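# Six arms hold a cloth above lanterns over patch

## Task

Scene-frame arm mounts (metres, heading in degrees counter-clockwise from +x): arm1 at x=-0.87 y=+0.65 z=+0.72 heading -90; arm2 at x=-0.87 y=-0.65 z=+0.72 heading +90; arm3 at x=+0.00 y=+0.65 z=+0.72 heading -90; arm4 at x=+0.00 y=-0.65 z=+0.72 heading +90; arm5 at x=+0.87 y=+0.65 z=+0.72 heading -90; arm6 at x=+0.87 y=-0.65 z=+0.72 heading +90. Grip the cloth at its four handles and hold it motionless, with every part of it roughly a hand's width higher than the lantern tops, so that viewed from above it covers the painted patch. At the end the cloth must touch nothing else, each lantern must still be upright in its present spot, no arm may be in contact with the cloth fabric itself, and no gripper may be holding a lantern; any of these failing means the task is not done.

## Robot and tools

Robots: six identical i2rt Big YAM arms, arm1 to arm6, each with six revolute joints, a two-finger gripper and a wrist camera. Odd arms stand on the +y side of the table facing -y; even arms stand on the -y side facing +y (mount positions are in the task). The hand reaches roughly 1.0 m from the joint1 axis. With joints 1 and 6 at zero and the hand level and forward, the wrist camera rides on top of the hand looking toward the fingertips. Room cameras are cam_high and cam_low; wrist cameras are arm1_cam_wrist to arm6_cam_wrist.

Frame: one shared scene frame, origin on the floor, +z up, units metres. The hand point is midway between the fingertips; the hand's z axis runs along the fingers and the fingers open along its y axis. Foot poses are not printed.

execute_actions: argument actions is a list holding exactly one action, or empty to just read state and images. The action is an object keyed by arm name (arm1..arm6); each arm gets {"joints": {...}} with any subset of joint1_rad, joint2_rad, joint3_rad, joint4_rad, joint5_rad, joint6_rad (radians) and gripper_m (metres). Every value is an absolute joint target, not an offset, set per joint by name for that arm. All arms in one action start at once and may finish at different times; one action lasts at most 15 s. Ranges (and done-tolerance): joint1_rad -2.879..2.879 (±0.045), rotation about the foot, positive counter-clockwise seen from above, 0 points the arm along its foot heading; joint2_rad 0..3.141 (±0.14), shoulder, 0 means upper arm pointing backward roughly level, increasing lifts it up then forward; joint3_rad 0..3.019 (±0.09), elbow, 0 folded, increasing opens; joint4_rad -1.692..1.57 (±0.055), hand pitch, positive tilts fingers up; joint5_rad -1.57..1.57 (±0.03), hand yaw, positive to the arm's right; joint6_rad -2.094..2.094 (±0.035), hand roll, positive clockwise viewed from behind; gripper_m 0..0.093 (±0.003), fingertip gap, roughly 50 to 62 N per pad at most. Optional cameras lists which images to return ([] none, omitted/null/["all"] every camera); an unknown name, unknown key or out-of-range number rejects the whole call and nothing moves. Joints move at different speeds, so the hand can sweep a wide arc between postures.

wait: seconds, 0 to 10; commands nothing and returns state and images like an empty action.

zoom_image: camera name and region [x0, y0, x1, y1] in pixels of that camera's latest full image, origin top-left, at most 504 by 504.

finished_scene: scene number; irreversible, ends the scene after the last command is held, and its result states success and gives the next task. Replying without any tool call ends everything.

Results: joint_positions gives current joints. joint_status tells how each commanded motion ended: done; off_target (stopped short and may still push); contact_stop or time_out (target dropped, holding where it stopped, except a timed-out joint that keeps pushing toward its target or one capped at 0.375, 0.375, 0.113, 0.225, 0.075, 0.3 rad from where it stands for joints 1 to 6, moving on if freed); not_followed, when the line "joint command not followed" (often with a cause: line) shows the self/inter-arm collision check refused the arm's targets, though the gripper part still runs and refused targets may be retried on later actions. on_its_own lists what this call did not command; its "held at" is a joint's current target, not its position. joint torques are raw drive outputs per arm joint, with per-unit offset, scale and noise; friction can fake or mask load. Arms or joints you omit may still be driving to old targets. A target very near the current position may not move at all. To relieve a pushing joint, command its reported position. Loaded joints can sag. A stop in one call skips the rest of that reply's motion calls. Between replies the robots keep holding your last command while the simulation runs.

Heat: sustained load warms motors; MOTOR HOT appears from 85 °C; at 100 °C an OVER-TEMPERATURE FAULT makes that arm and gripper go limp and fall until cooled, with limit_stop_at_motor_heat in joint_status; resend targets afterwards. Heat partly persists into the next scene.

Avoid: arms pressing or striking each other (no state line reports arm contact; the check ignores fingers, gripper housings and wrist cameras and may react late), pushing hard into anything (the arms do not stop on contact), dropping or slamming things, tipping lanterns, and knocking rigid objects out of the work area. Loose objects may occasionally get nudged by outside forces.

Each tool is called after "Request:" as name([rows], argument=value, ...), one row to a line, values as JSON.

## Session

Request:
execute_actions(actions=[], cameras=["cam_high","cam_low","arm3_cam_wrist","arm4_cam_wrist"])

Request:
zoom_image(camera="cam_high", region=[110, 120, 580, 395])

Scene clock: 0.00 s.
Joint torques (N m, as the arm reports them, + toward a larger angle): no reading
Motor temperatures (°C, as the motors report them): arm1=[29 32 36 29 28 28] | arm2=[28 30 30 30 27 30] | arm3=[27 31 36 28 29 28] | arm4=[27 30 35 27 27 28] | arm5=[31 29 29 31 26 28] | arm6=[27 28 33 30 28 27]
arm1.joint_positions: joint1_rad=-0.008 joint2_rad=+0.434 joint3_rad=+1.482 joint4_rad=-1.527 joint5_rad=-0.016 joint6_rad=+0.005 gripper_m=+0.094
arm1.joint_status: not commanded
arm1.hand: x=-0.8750 y=+0.5326 z=+1.3268 quat_wxyz=(-0.372, -0.609, -0.600, +0.360) (m; scene frame)
arm2.joint_positions: joint1_rad=+0.002 joint2_rad=+0.451 joint3_rad=+1.455 joint4_rad=-1.532 joint5_rad=-0.001 joint6_rad=-0.009 gripper_m=+0.095
arm2.joint_status: not commanded
arm2.hand: x=-0.8756 y=-0.5188 z=+1.3173 quat_wxyz=(-0.356, +0.618, -0.610, -0.345) (m; scene frame)
arm3.joint_positions: joint1_rad=-0.015 joint2_rad=+0.432 joint3_rad=+1.462 joint4_rad=-1.527 joint5_rad=-0.007 joint6_rad=-0.010 gripper_m=+0.094
arm3.joint_status: not commanded
arm3.hand: x=-0.0031 y=+0.5313 z=+1.3591 quat_wxyz=(-0.354, -0.616, -0.599, +0.370) (m; scene frame)
arm4.joint_positions: joint1_rad=+0.013 joint2_rad=+0.423 joint3_rad=+1.480 joint4_rad=-1.520 joint5_rad=-0.004 joint6_rad=+0.005 gripper_m=+0.094
arm4.joint_status: not commanded
arm4.hand: x=+0.0029 y=-0.5377 z=+1.3395 quat_wxyz=(-0.372, +0.595, -0.608, -0.372) (m; scene frame)
arm5.joint_positions: joint1_rad=-0.014 joint2_rad=+0.450 joint3_rad=+1.470 joint4_rad=-1.540 joint5_rad=-0.006 joint6_rad=-0.017 gripper_m=+0.095
arm5.joint_status: not commanded
arm5.hand: x=+0.8757 y=+0.5298 z=+1.3411 quat_wxyz=(-0.361, -0.593, -0.628, +0.352) (m; scene frame)
arm6.joint_positions: joint1_rad=+0.002 joint2_rad=+0.435 joint3_rad=+1.460 joint4_rad=-1.541 joint5_rad=-0.010 joint6_rad=-0.002 gripper_m=+0.094
arm6.joint_status: not commanded
arm6.hand: x=+0.8710 y=-0.5298 z=+1.3649 quat_wxyz=(-0.353, +0.612, -0.611, -0.358) (m; scene frame)
pictures: arm3_cam_wrist, arm4_cam_wrist, cam_high, cam_low
Images, in order (width x height): arm3_cam_wrist 616x616, arm4_cam_wrist 616x616, cam_high 672x504, cam_low 672x504.

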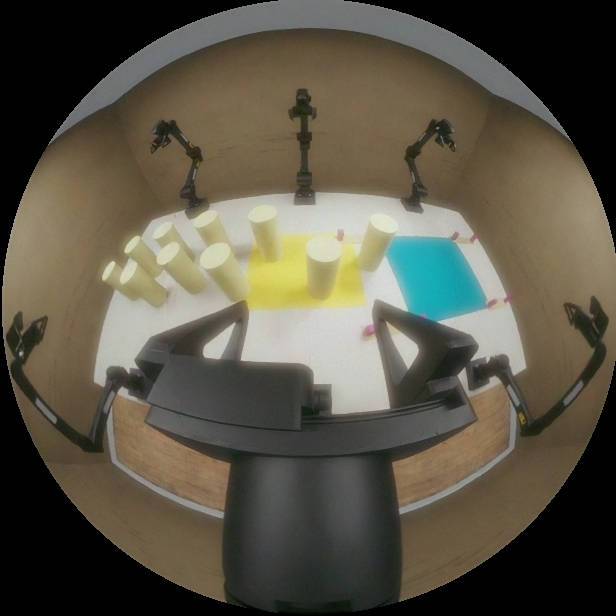

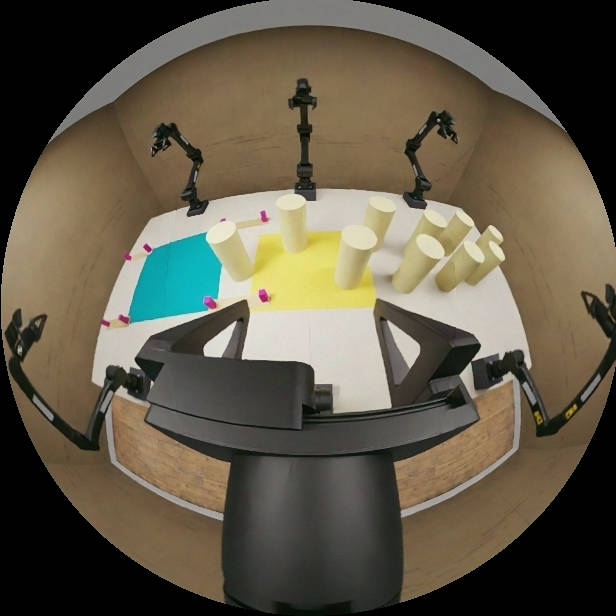

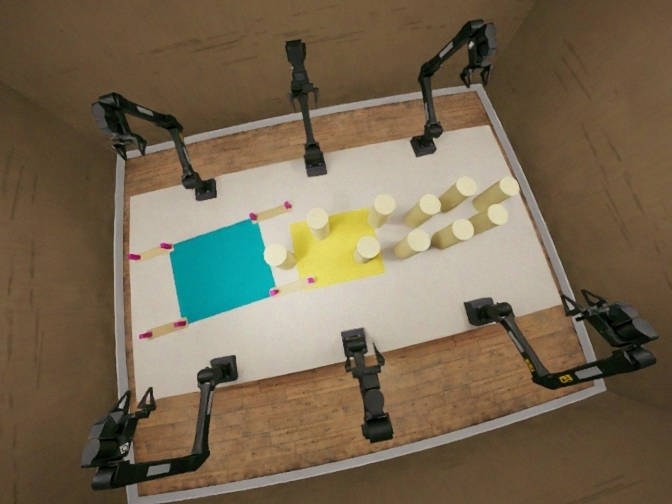

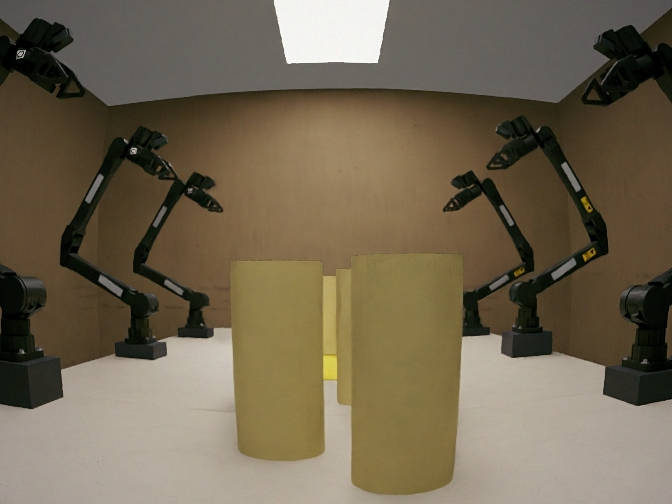

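Region (110, 120, 580, 395) of cam_high's 672x504 image, scaled by 1.072, with more detail than that image has; it fills the top 295 rows of this view, and the rest is white.

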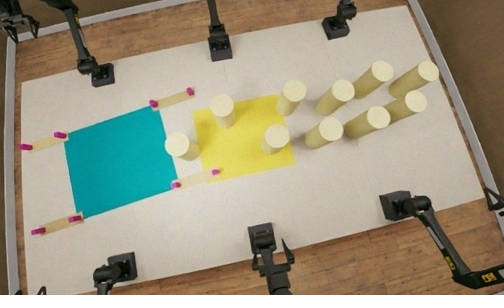

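Request:
zoom_image(camera="cam_high", region=[110, 140, 450, 395])

Region (110, 140, 450, 395) of cam_high's 672x504 image, scaled by 1.482, with more detail than that image has; it fills the top 378 rows of this view, and the rest is white.

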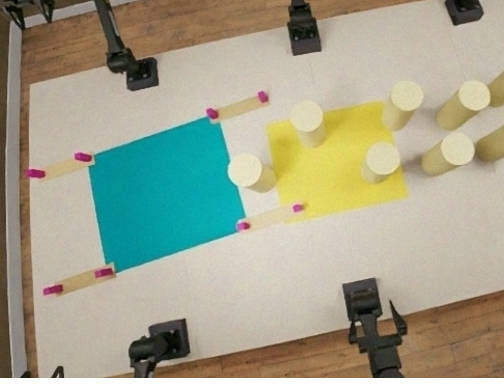

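Request:
execute_actions([
  {"arm1":{"joints":{"joint1_rad":-0.709,"joint2_rad":1.79,"joint3_rad":1.388,"joint4_rad":-1.142,"joint6_rad":-0.85}},"arm2":{"joints":{"joint1_rad":0.645,"joint2_rad":1.576,"joint3_rad":1.07,"joint4_rad":-1.038,"joint6_rad":0.527}},"arm3":{"joints":{"joint1_rad":-1.02,"joint2_rad":2.045,"joint3_rad":1.665,"joint4_rad":-1.158,"joint6_rad":-1.19}},"arm4":{"joints":{"joint1_rad":0.86,"joint2_rad":2.022,"joint3_rad":2.107,"joint4_rad":-1.65,"joint6_rad":0.725}}},
], cameras=["arm1_cam_wrist","arm2_cam_wrist","arm3_cam_wrist","arm4_cam_wrist"])

Scene clock: 47.27 s.
Joint torques (N m, as the arm reports them, + toward a larger angle): arm1=[  1.83 -17.44   9.44   0.59   0.05  -0.08] | arm2=[ -0.27 -12.71   9.95   0.88  -0.01   0.17] | arm3=[  0.29 -20.53  10.91   0.29  -0.09  -0.2 ] | arm4=[ -0.59 -19.08  11.76  -0.5   -0.07   0.23] | arm5=[0.18 5.29 6.   2.04 0.   0.07] | arm6=[0.39 6.1  8.13 1.91 0.07 0.  ]
Motor temperatures (°C, as the motors report them): arm1=[29 32 38 29 28 28] | arm2=[28 30 32 30 27 30] | arm3=[27 31 39 28 29 28] | arm4=[27 30 38 27 27 28] | arm5=[31 30 31 31 26 28] | arm6=[27 28 35 30 28 27]
arm1.joint_positions: joint1_rad=-0.712 joint2_rad=+1.780 joint3_rad=+1.370 joint4_rad=-1.149 joint5_rad=-0.016 joint6_rad=-0.839 gripper_m=+0.095
arm1.joint_status: all done
arm1.hand: x=-1.2112 y=+0.2561 z=+0.8424 quat_wxyz=(-0.011, -0.663, -0.749, +0.001) (m; scene frame)
arm2.joint_positions: joint1_rad=+0.651 joint2_rad=+1.573 joint3_rad=+1.068 joint4_rad=-1.054 joint5_rad=+0.000 joint6_rad=+0.515 gripper_m=+0.095
arm2.joint_status: all done
arm2.hand: x=-1.1277 y=-0.3079 z=+0.8365 quat_wxyz=(-0.003, +0.752, -0.659, +0.001) (m; scene frame)
arm3.joint_positions: joint1_rad=-1.032 joint2_rad=+2.033 joint3_rad=+1.649 joint4_rad=-1.160 joint5_rad=-0.006 joint6_rad=-1.181 gripper_m=+0.094
arm3.joint_status: all done
arm3.hand: x=-0.5336 y=+0.3500 z=+0.8497 quat_wxyz=(+0.002, -0.663, -0.749, +0.015) (m; scene frame)
arm4.joint_positions: joint1_rad=+0.863 joint2_rad=+2.027 joint3_rad=+2.088 joint4_rad=-1.636 joint5_rad=-0.003 joint6_rad=+0.715 gripper_m=+0.094
arm4.joint_status: all done
arm4.hand: x=-0.4658 y=-0.2268 z=+0.9878 quat_wxyz=(+0.002, +0.748, -0.664, +0.002) (m; scene frame)
arm5.joint_positions: joint1_rad=-0.014 joint2_rad=+0.450 joint3_rad=+1.470 joint4_rad=-1.540 joint5_rad=-0.006 joint6_rad=-0.017 gripper_m=+0.095
arm5.joint_status: not commanded
arm5.hand: x=+0.8757 y=+0.5298 z=+1.3411 quat_wxyz=(-0.361, -0.593, -0.628, +0.352) (m; scene frame)
arm6.joint_positions: joint1_rad=+0.002 joint2_rad=+0.435 joint3_rad=+1.460 joint4_rad=-1.541 joint5_rad=-0.010 joint6_rad=-0.002 gripper_m=+0.094
arm6.joint_status: not commanded
arm6.hand: x=+0.8710 y=-0.5298 z=+1.3649 quat_wxyz=(-0.353, +0.612, -0.611, -0.358) (m; scene frame)
pictures: arm1_cam_wrist, arm2_cam_wrist, arm3_cam_wrist, arm4_cam_wrist
Images, in order (width x height): arm1_cam_wrist 616x616, arm2_cam_wrist 616x616, arm3_cam_wrist 616x616, arm4_cam_wrist 616x616.

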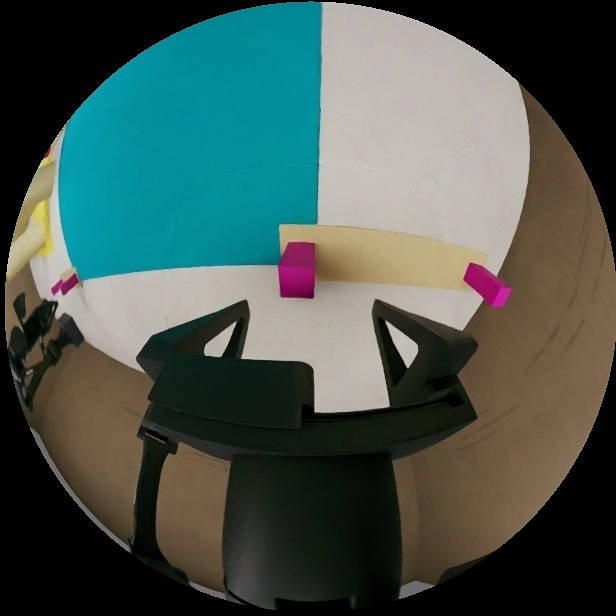

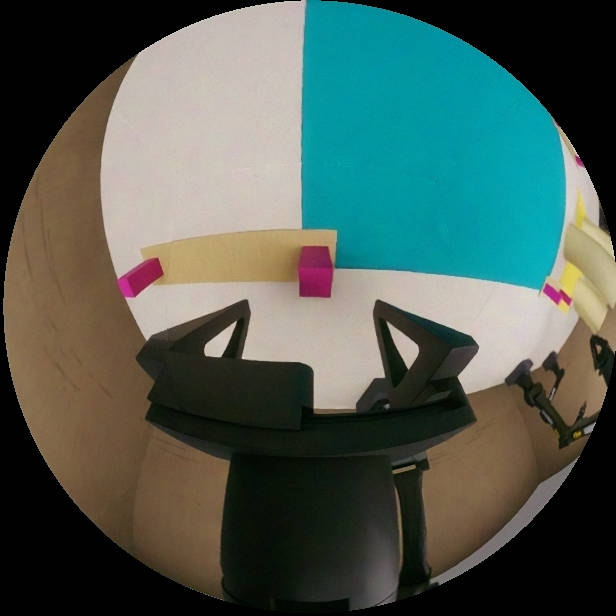

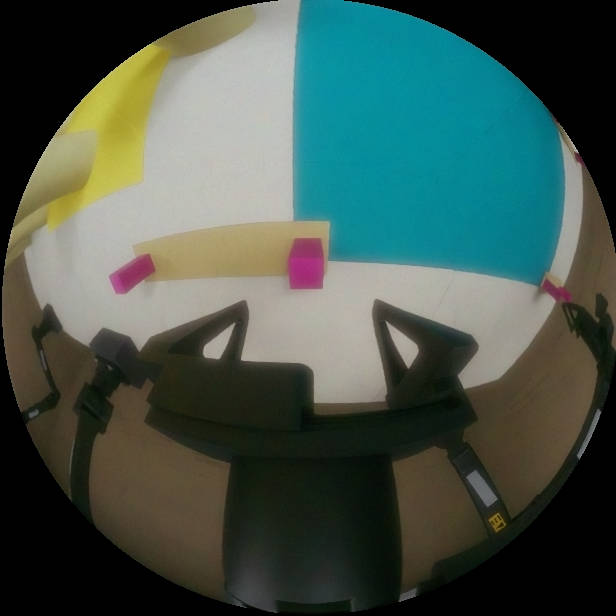

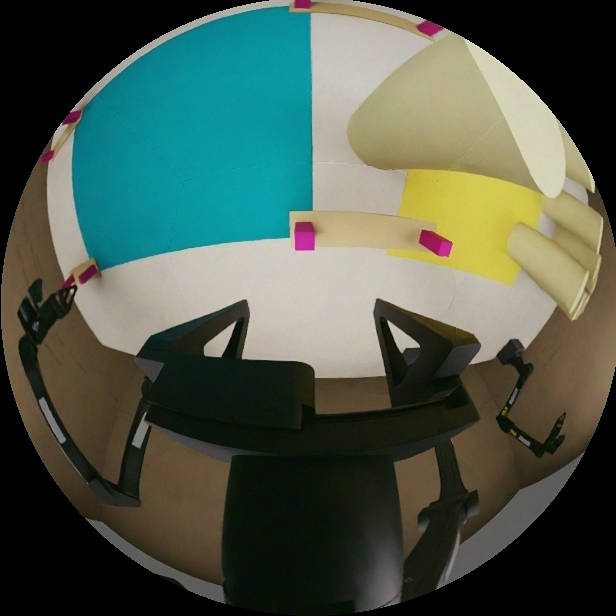

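Request:
execute_actions([
  {"arm1":{"joints":{"joint1_rad":-0.69,"joint2_rad":1.886,"joint3_rad":1.284,"joint4_rad":-0.947}},"arm2":{"joints":{"joint2_rad":1.70,"joint3_rad":0.962,"joint4_rad":-0.815}},"arm3":{"joints":{"joint2_rad":2.153,"joint3_rad":1.598,"joint4_rad":-1.0}},"arm4":{"joints":{"joint1_rad":0.885,"joint2_rad":2.162,"joint3_rad":1.70,"joint4_rad":-1.09}}},
], cameras=["arm1_cam_wrist","arm2_cam_wrist","arm3_cam_wrist","arm4_cam_wrist"])

Scene clock: 66.13 s.
Joint torques (N m, as the arm reports them, + toward a larger angle): arm1=[  1.84 -19.01   8.49   0.75   0.04  -0.07] | arm2=[ -0.31 -14.83   8.87   0.8   -0.01   0.17] | arm3=[  0.09 -22.1    9.43   0.79  -0.07  -0.2 ] | arm4=[ -0.03 -17.23   8.4    0.61   0.05   0.23] | arm5=[0.26 5.35 6.03 2.05 0.   0.07] | arm6=[0.48 5.84 8.07 1.83 0.06 0.  ]
Motor temperatures (°C, as the motors report them): arm1=[29 33 39 29 28 28] | arm2=[28 31 32 30 27 30] | arm3=[27 33 40 28 29 28] | arm4=[27 33 40 27 27 28] | arm5=[31 30 32 31 26 28] | arm6=[27 29 35 30 28 27]
arm1.joint_positions: joint1_rad=-0.701 joint2_rad=+1.889 joint3_rad=+1.267 joint4_rad=-0.959 joint5_rad=-0.016 joint6_rad=-0.839 gripper_m=+0.095
arm1.joint_status: all done
arm1.hand: x=-1.2009 y=+0.2582 z=+0.7545 quat_wxyz=(-0.011, -0.658, -0.753, -0.009) (m; scene frame)
arm2.joint_positions: joint1_rad=+0.651 joint2_rad=+1.713 joint3_rad=+0.955 joint4_rad=-0.831 joint5_rad=+0.000 joint6_rad=+0.515 gripper_m=+0.095
arm2.joint_status: all done
arm2.hand: x=-1.1194 y=-0.3180 z=+0.7458 quat_wxyz=(+0.000, +0.752, -0.659, +0.015) (m; scene frame)
arm3.joint_positions: joint1_rad=-1.032 joint2_rad=+2.156 joint3_rad=+1.588 joint4_rad=-1.016 joint5_rad=-0.006 joint6_rad=-1.181 gripper_m=+0.094
arm3.joint_status: all done
arm3.hand: x=-0.5286 y=+0.3528 z=+0.7566 quat_wxyz=(-0.005, -0.663, -0.749, -0.004) (m; scene frame)
arm4.joint_positions: joint1_rad=+0.877 joint2_rad=+2.147 joint3_rad=+1.706 joint4_rad=-1.105 joint5_rad=-0.007 joint6_rad=+0.715 gripper_m=+0.094
arm4.joint_status: all done
arm4.hand: x=-0.4777 y=-0.2296 z=+0.7723 quat_wxyz=(+0.004, +0.753, -0.658, -0.013) (m; scene frame)
arm5.joint_positions: joint1_rad=-0.014 joint2_rad=+0.450 joint3_rad=+1.470 joint4_rad=-1.540 joint5_rad=-0.006 joint6_rad=-0.017 gripper_m=+0.095
arm5.joint_status: not commanded
arm5.hand: x=+0.8757 y=+0.5298 z=+1.3411 quat_wxyz=(-0.361, -0.593, -0.628, +0.352) (m; scene frame)
arm6.joint_positions: joint1_rad=+0.002 joint2_rad=+0.435 joint3_rad=+1.460 joint4_rad=-1.541 joint5_rad=-0.010 joint6_rad=-0.002 gripper_m=+0.094
arm6.joint_status: not commanded
arm6.hand: x=+0.8710 y=-0.5298 z=+1.3649 quat_wxyz=(-0.353, +0.612, -0.611, -0.358) (m; scene frame)
pictures: arm1_cam_wrist, arm2_cam_wrist, arm3_cam_wrist, arm4_cam_wrist
Images, in order (width x height): arm1_cam_wrist 616x616, arm2_cam_wrist 616x616, arm3_cam_wrist 616x616, arm4_cam_wrist 616x616.

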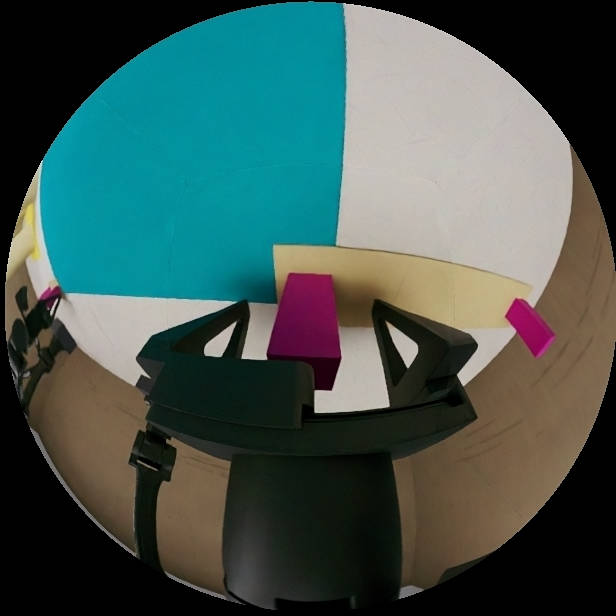

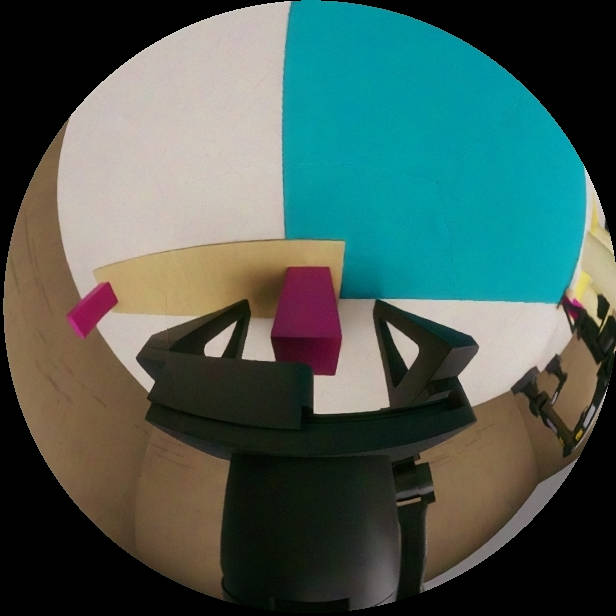

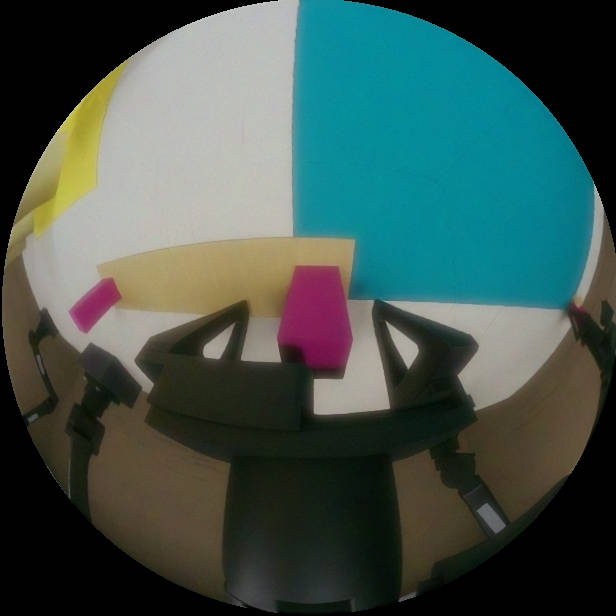

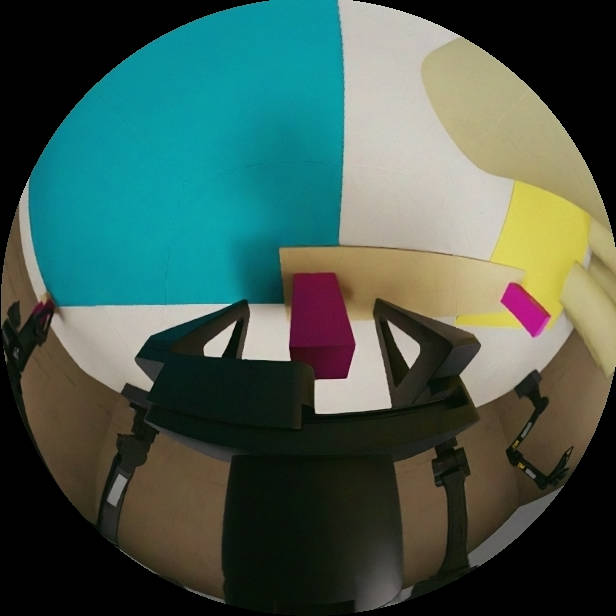

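Request:
execute_actions([
  {"arm1":{"joints":{"gripper_m":0.0}},"arm2":{"joints":{"gripper_m":0.0}},"arm3":{"joints":{"gripper_m":0.0}},"arm4":{"joints":{"gripper_m":0.0}}},
], cameras=[])

Request:
execute_actions([
  {"arm1":{"joints":{"joint2_rad":1.605,"joint3_rad":1.50,"joint4_rad":-1.33}},"arm2":{"joints":{"joint2_rad":1.36,"joint3_rad":1.195,"joint4_rad":-1.267}},"arm3":{"joints":{"joint2_rad":1.868,"joint3_rad":1.73,"joint4_rad":-1.32}},"arm4":{"joints":{"joint2_rad":1.922,"joint3_rad":1.915,"joint4_rad":-1.44}}},
], cameras=["cam_high"])

Request:
execute_actions([
  {"arm1":{"joints":{"joint2_rad":1.42,"joint3_rad":1.835,"joint4_rad":-1.488}},"arm2":{"joints":{"joint2_rad":1.16,"joint3_rad":1.575,"joint4_rad":-1.486}},"arm3":{"joints":{"joint2_rad":1.63,"joint3_rad":1.947,"joint4_rad":-1.42}},"arm4":{"joints":{"joint2_rad":1.742,"joint3_rad":2.204,"joint4_rad":-1.55}}},
], cameras=["cam_high","cam_low"])

Scene clock: 104.90 s.
Joint torques (N m, as the arm reports them, + toward a larger angle): arm1=[  1.94 -19.15   8.55   0.77   0.04  -0.05] | arm2=[ -0.26 -14.9    8.83   0.76   0.03   0.16] | arm3=[  0.18 -22.46   9.37   0.56  -0.12  -0.15] | arm4=[ -0.03 -17.64   8.38   0.59  -0.03   0.21] | arm5=[ 0.29  5.35  6.03  2.04 -0.01  0.07] | arm6=[0.42 6.08 8.05 1.85 0.07 0.  ]
Motor temperatures (°C, as the motors report them): arm1=[29 33 39 29 28 28] | arm2=[28 31 32 30 27 30] | arm3=[27 35 40 28 29 28] | arm4=[27 34 38 27 27 28] | arm5=[31 30 32 31 26 28] | arm6=[27 29 35 30 28 27]
arm1.joint_positions: joint1_rad=-0.701 joint2_rad=+1.889 joint3_rad=+1.267 joint4_rad=-0.958 joint5_rad=-0.015 joint6_rad=-0.840 gripper_m=+0.029
arm1.joint_status: gripper_m off_target (ended at +0.029, target +0.000)
arm1.hand: x=-1.2012 y=+0.2581 z=+0.7544 quat_wxyz=(-0.010, -0.658, -0.753, -0.009) (m; scene frame)
arm2.joint_positions: joint1_rad=+0.651 joint2_rad=+1.713 joint3_rad=+0.955 joint4_rad=-0.830 joint5_rad=-0.001 joint6_rad=+0.515 gripper_m=+0.029
arm2.joint_status: gripper_m off_target (ended at +0.029, target +0.000)
arm2.hand: x=-1.1197 y=-0.3179 z=+0.7458 quat_wxyz=(+0.001, +0.751, -0.660, +0.014) (m; scene frame)
arm3.joint_positions: joint1_rad=-1.032 joint2_rad=+2.156 joint3_rad=+1.588 joint4_rad=-1.010 joint5_rad=-0.006 joint6_rad=-1.184 gripper_m=+0.029
arm3.joint_status: gripper_m off_target (ended at +0.029, target +0.000)
arm3.hand: x=-0.5299 y=+0.3522 z=+0.7566 quat_wxyz=(-0.003, -0.662, -0.750, -0.002) (m; scene frame)
arm4.joint_positions: joint1_rad=+0.877 joint2_rad=+2.147 joint3_rad=+1.706 joint4_rad=-1.105 joint5_rad=-0.004 joint6_rad=+0.717 gripper_m=+0.029
arm4.joint_status: gripper_m off_target (ended at +0.029, target +0.000)
arm4.hand: x=-0.4775 y=-0.2293 z=+0.7721 quat_wxyz=(+0.003, +0.752, -0.659, -0.013) (m; scene frame)
arm5.joint_positions: joint1_rad=-0.014 joint2_rad=+0.450 joint3_rad=+1.470 joint4_rad=-1.540 joint5_rad=-0.006 joint6_rad=-0.017 gripper_m=+0.095
arm5.joint_status: not commanded
arm5.hand: x=+0.8757 y=+0.5298 z=+1.3411 quat_wxyz=(-0.361, -0.593, -0.628, +0.352) (m; scene frame)
arm6.joint_positions: joint1_rad=+0.002 joint2_rad=+0.435 joint3_rad=+1.460 joint4_rad=-1.541 joint5_rad=-0.010 joint6_rad=-0.002 gripper_m=+0.094
arm6.joint_status: not commanded
arm6.hand: x=+0.8710 y=-0.5298 z=+1.3649 quat_wxyz=(-0.353, +0.612, -0.611, -0.358) (m; scene frame)
pictures: none
No camera images: the call's "cameras" was empty. Leave "cameras" out to get every camera's image.

Scene clock: 106.47 s.
Joint torques (N m, as the arm reports them, + toward a larger angle): arm1=[  0.37 -16.2   10.82   0.37   0.41  -0.03] | arm2=[  0.53 -11.06  13.6    0.07  -0.38   0.13] | arm3=[  0.03 -20.51  10.78  -0.51  -0.07  -0.18] | arm4=[  0.3  -18.98  11.68  -0.57   0.04   0.21] | arm5=[0.19 5.36 6.03 2.07 0.   0.07] | arm6=[ 0.53  6.11  8.06  1.85  0.06 -0.01]
Motor temperatures (°C, as the motors report them): arm1=[29 33 39 29 28 28] | arm2=[28 31 32 30 27 30] | arm3=[27 35 40 28 29 28] | arm4=[27 34 39 27 27 28] | arm5=[31 30 32 31 26 28] | arm6=[27 29 35 30 28 27]
arm1.joint_positions: joint1_rad=-0.690 joint2_rad=+1.597 joint3_rad=+1.478 joint4_rad=-1.324 joint5_rad=-0.026 joint6_rad=-0.842 gripper_m=+0.029
arm1.joint_status: all done
arm1.hand: x=-1.1957 y=+0.2548 z=+0.9718 quat_wxyz=(-0.017, -0.652, -0.756, +0.059) (m; scene frame)
arm2.joint_positions: joint1_rad=+0.642 joint2_rad=+1.362 joint3_rad=+1.165 joint4_rad=-1.255 joint5_rad=+0.010 joint6_rad=+0.517 gripper_m=+0.029
arm2.joint_status: all done
arm2.hand: x=-1.1163 y=-0.3150 z=+0.9547 quat_wxyz=(-0.019, +0.747, -0.663, -0.051) (m; scene frame)
arm3.joint_positions: joint1_rad=-1.031 joint2_rad=+1.868 joint3_rad=+1.724 joint4_rad=-1.294 joint5_rad=-0.006 joint6_rad=-1.184 gripper_m=+0.029
arm3.joint_status: all done
arm3.hand: x=-0.5294 y=+0.3515 z=+0.9738 quat_wxyz=(+0.020, -0.660, -0.749, +0.065) (m; scene frame)
arm4.joint_positions: joint1_rad=+0.877 joint2_rad=+1.942 joint3_rad=+1.899 joint4_rad=-1.417 joint5_rad=-0.006 joint6_rad=+0.717 gripper_m=+0.029
arm4.joint_status: all done
arm4.hand: x=-0.4733 y=-0.2330 z=+0.9683 quat_wxyz=(+0.004, +0.751, -0.658, -0.056) (m; scene frame)
arm5.joint_positions: joint1_rad=-0.014 joint2_rad=+0.450 joint3_rad=+1.470 joint4_rad=-1.540 joint5_rad=-0.006 joint6_rad=-0.017 gripper_m=+0.095
arm5.joint_status: not commanded
arm5.hand: x=+0.8757 y=+0.5298 z=+1.3411 quat_wxyz=(-0.361, -0.593, -0.628, +0.352) (m; scene frame)
arm6.joint_positions: joint1_rad=+0.002 joint2_rad=+0.435 joint3_rad=+1.460 joint4_rad=-1.541 joint5_rad=-0.010 joint6_rad=-0.002 gripper_m=+0.094
arm6.joint_status: not commanded
arm6.hand: x=+0.8710 y=-0.5298 z=+1.3649 quat_wxyz=(-0.353, +0.612, -0.611, -0.358) (m; scene frame)
pictures: cam_high
Images, in order (width x height): cam_high 672x504.

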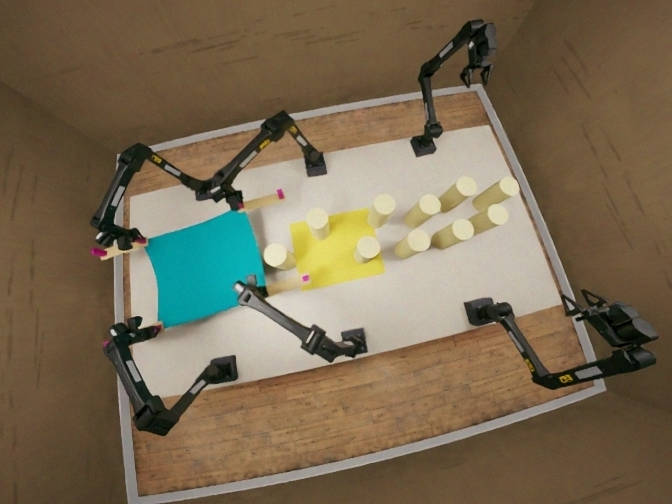

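Scene clock: 108.10 s.
Joint torques (N m, as the arm reports them, + toward a larger angle): arm1=[  0.51 -13.81  11.16   1.05   0.37  -0.01] | arm2=[ 0.74 -8.37 13.85  0.68 -0.48  0.11] | arm3=[ -0.15 -18.12  11.59  -0.05  -0.02  -0.11] | arm4=[  0.06 -16.36  11.63   0.09   0.02   0.17] | arm5=[ 0.17  5.39  6.03  2.04 -0.01  0.07] | arm6=[0.28 5.96 8.09 1.82 0.07 0.  ]
Motor temperatures (°C, as the motors report them): arm1=[29 33 39 29 28 28] | arm2=[28 31 33 30 27 30] | arm3=[27 35 40 28 29 28] | arm4=[27 34 39 27 27 28] | arm5=[31 30 32 31 26 28] | arm6=[27 29 35 30 28 27]
arm1.joint_positions: joint1_rad=-0.687 joint2_rad=+1.416 joint3_rad=+1.813 joint4_rad=-1.486 joint5_rad=-0.025 joint6_rad=-0.842 gripper_m=+0.029
arm1.joint_status: all done
arm1.hand: x=-1.1886 y=+0.2639 z=+1.1990 quat_wxyz=(-0.019, -0.632, -0.738, +0.234) (m; scene frame)
arm2.joint_positions: joint1_rad=+0.640 joint2_rad=+1.168 joint3_rad=+1.543 joint4_rad=-1.475 joint5_rad=+0.012 joint6_rad=+0.517 gripper_m=+0.029
arm2.joint_status: all done
arm2.hand: x=-1.1115 y=-0.3218 z=+1.1846 quat_wxyz=(-0.056, +0.727, -0.647, -0.221) (m; scene frame)
arm3.joint_positions: joint1_rad=-1.028 joint2_rad=+1.644 joint3_rad=+1.937 joint4_rad=-1.393 joint5_rad=-0.008 joint6_rad=-1.184 gripper_m=+0.029
arm3.joint_status: all done
arm3.hand: x=-0.5161 y=+0.3569 z=+1.1938 quat_wxyz=(+0.074, -0.641, -0.731, +0.222) (m; scene frame)
arm4.joint_positions: joint1_rad=+0.877 joint2_rad=+1.767 joint3_rad=+2.186 joint4_rad=-1.532 joint5_rad=-0.006 joint6_rad=+0.719 gripper_m=+0.029
arm4.joint_status: all done
arm4.hand: x=-0.4642 y=-0.2405 z=+1.1940 quat_wxyz=(+0.003, +0.732, -0.642, -0.228) (m; scene frame)
arm5.joint_positions: joint1_rad=-0.014 joint2_rad=+0.450 joint3_rad=+1.470 joint4_rad=-1.540 joint5_rad=-0.006 joint6_rad=-0.017 gripper_m=+0.095
arm5.joint_status: not commanded
arm5.hand: x=+0.8757 y=+0.5298 z=+1.3411 quat_wxyz=(-0.361, -0.593, -0.628, +0.352) (m; scene frame)
arm6.joint_positions: joint1_rad=+0.002 joint2_rad=+0.435 joint3_rad=+1.460 joint4_rad=-1.541 joint5_rad=-0.010 joint6_rad=-0.002 gripper_m=+0.094
arm6.joint_status: not commanded
arm6.hand: x=+0.8710 y=-0.5298 z=+1.3649 quat_wxyz=(-0.353, +0.612, -0.611, -0.358) (m; scene frame)
pictures: cam_high, cam_low
Images, in order (width x height): cam_high 672x504, cam_low 672x504.

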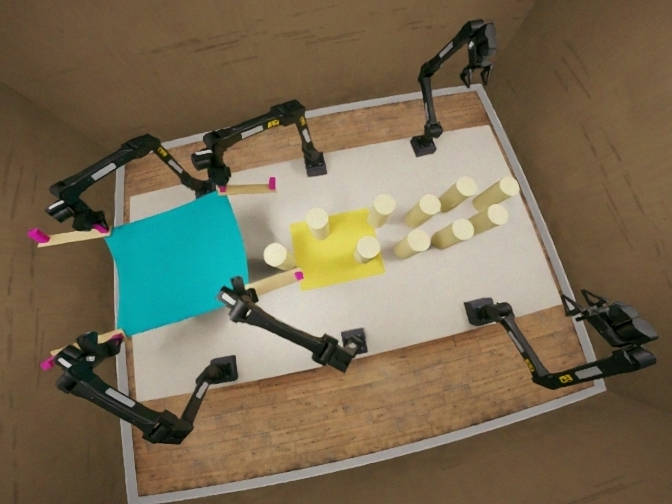

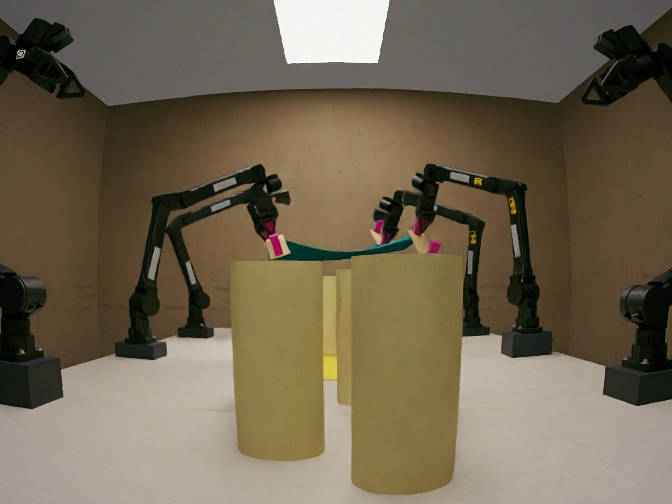

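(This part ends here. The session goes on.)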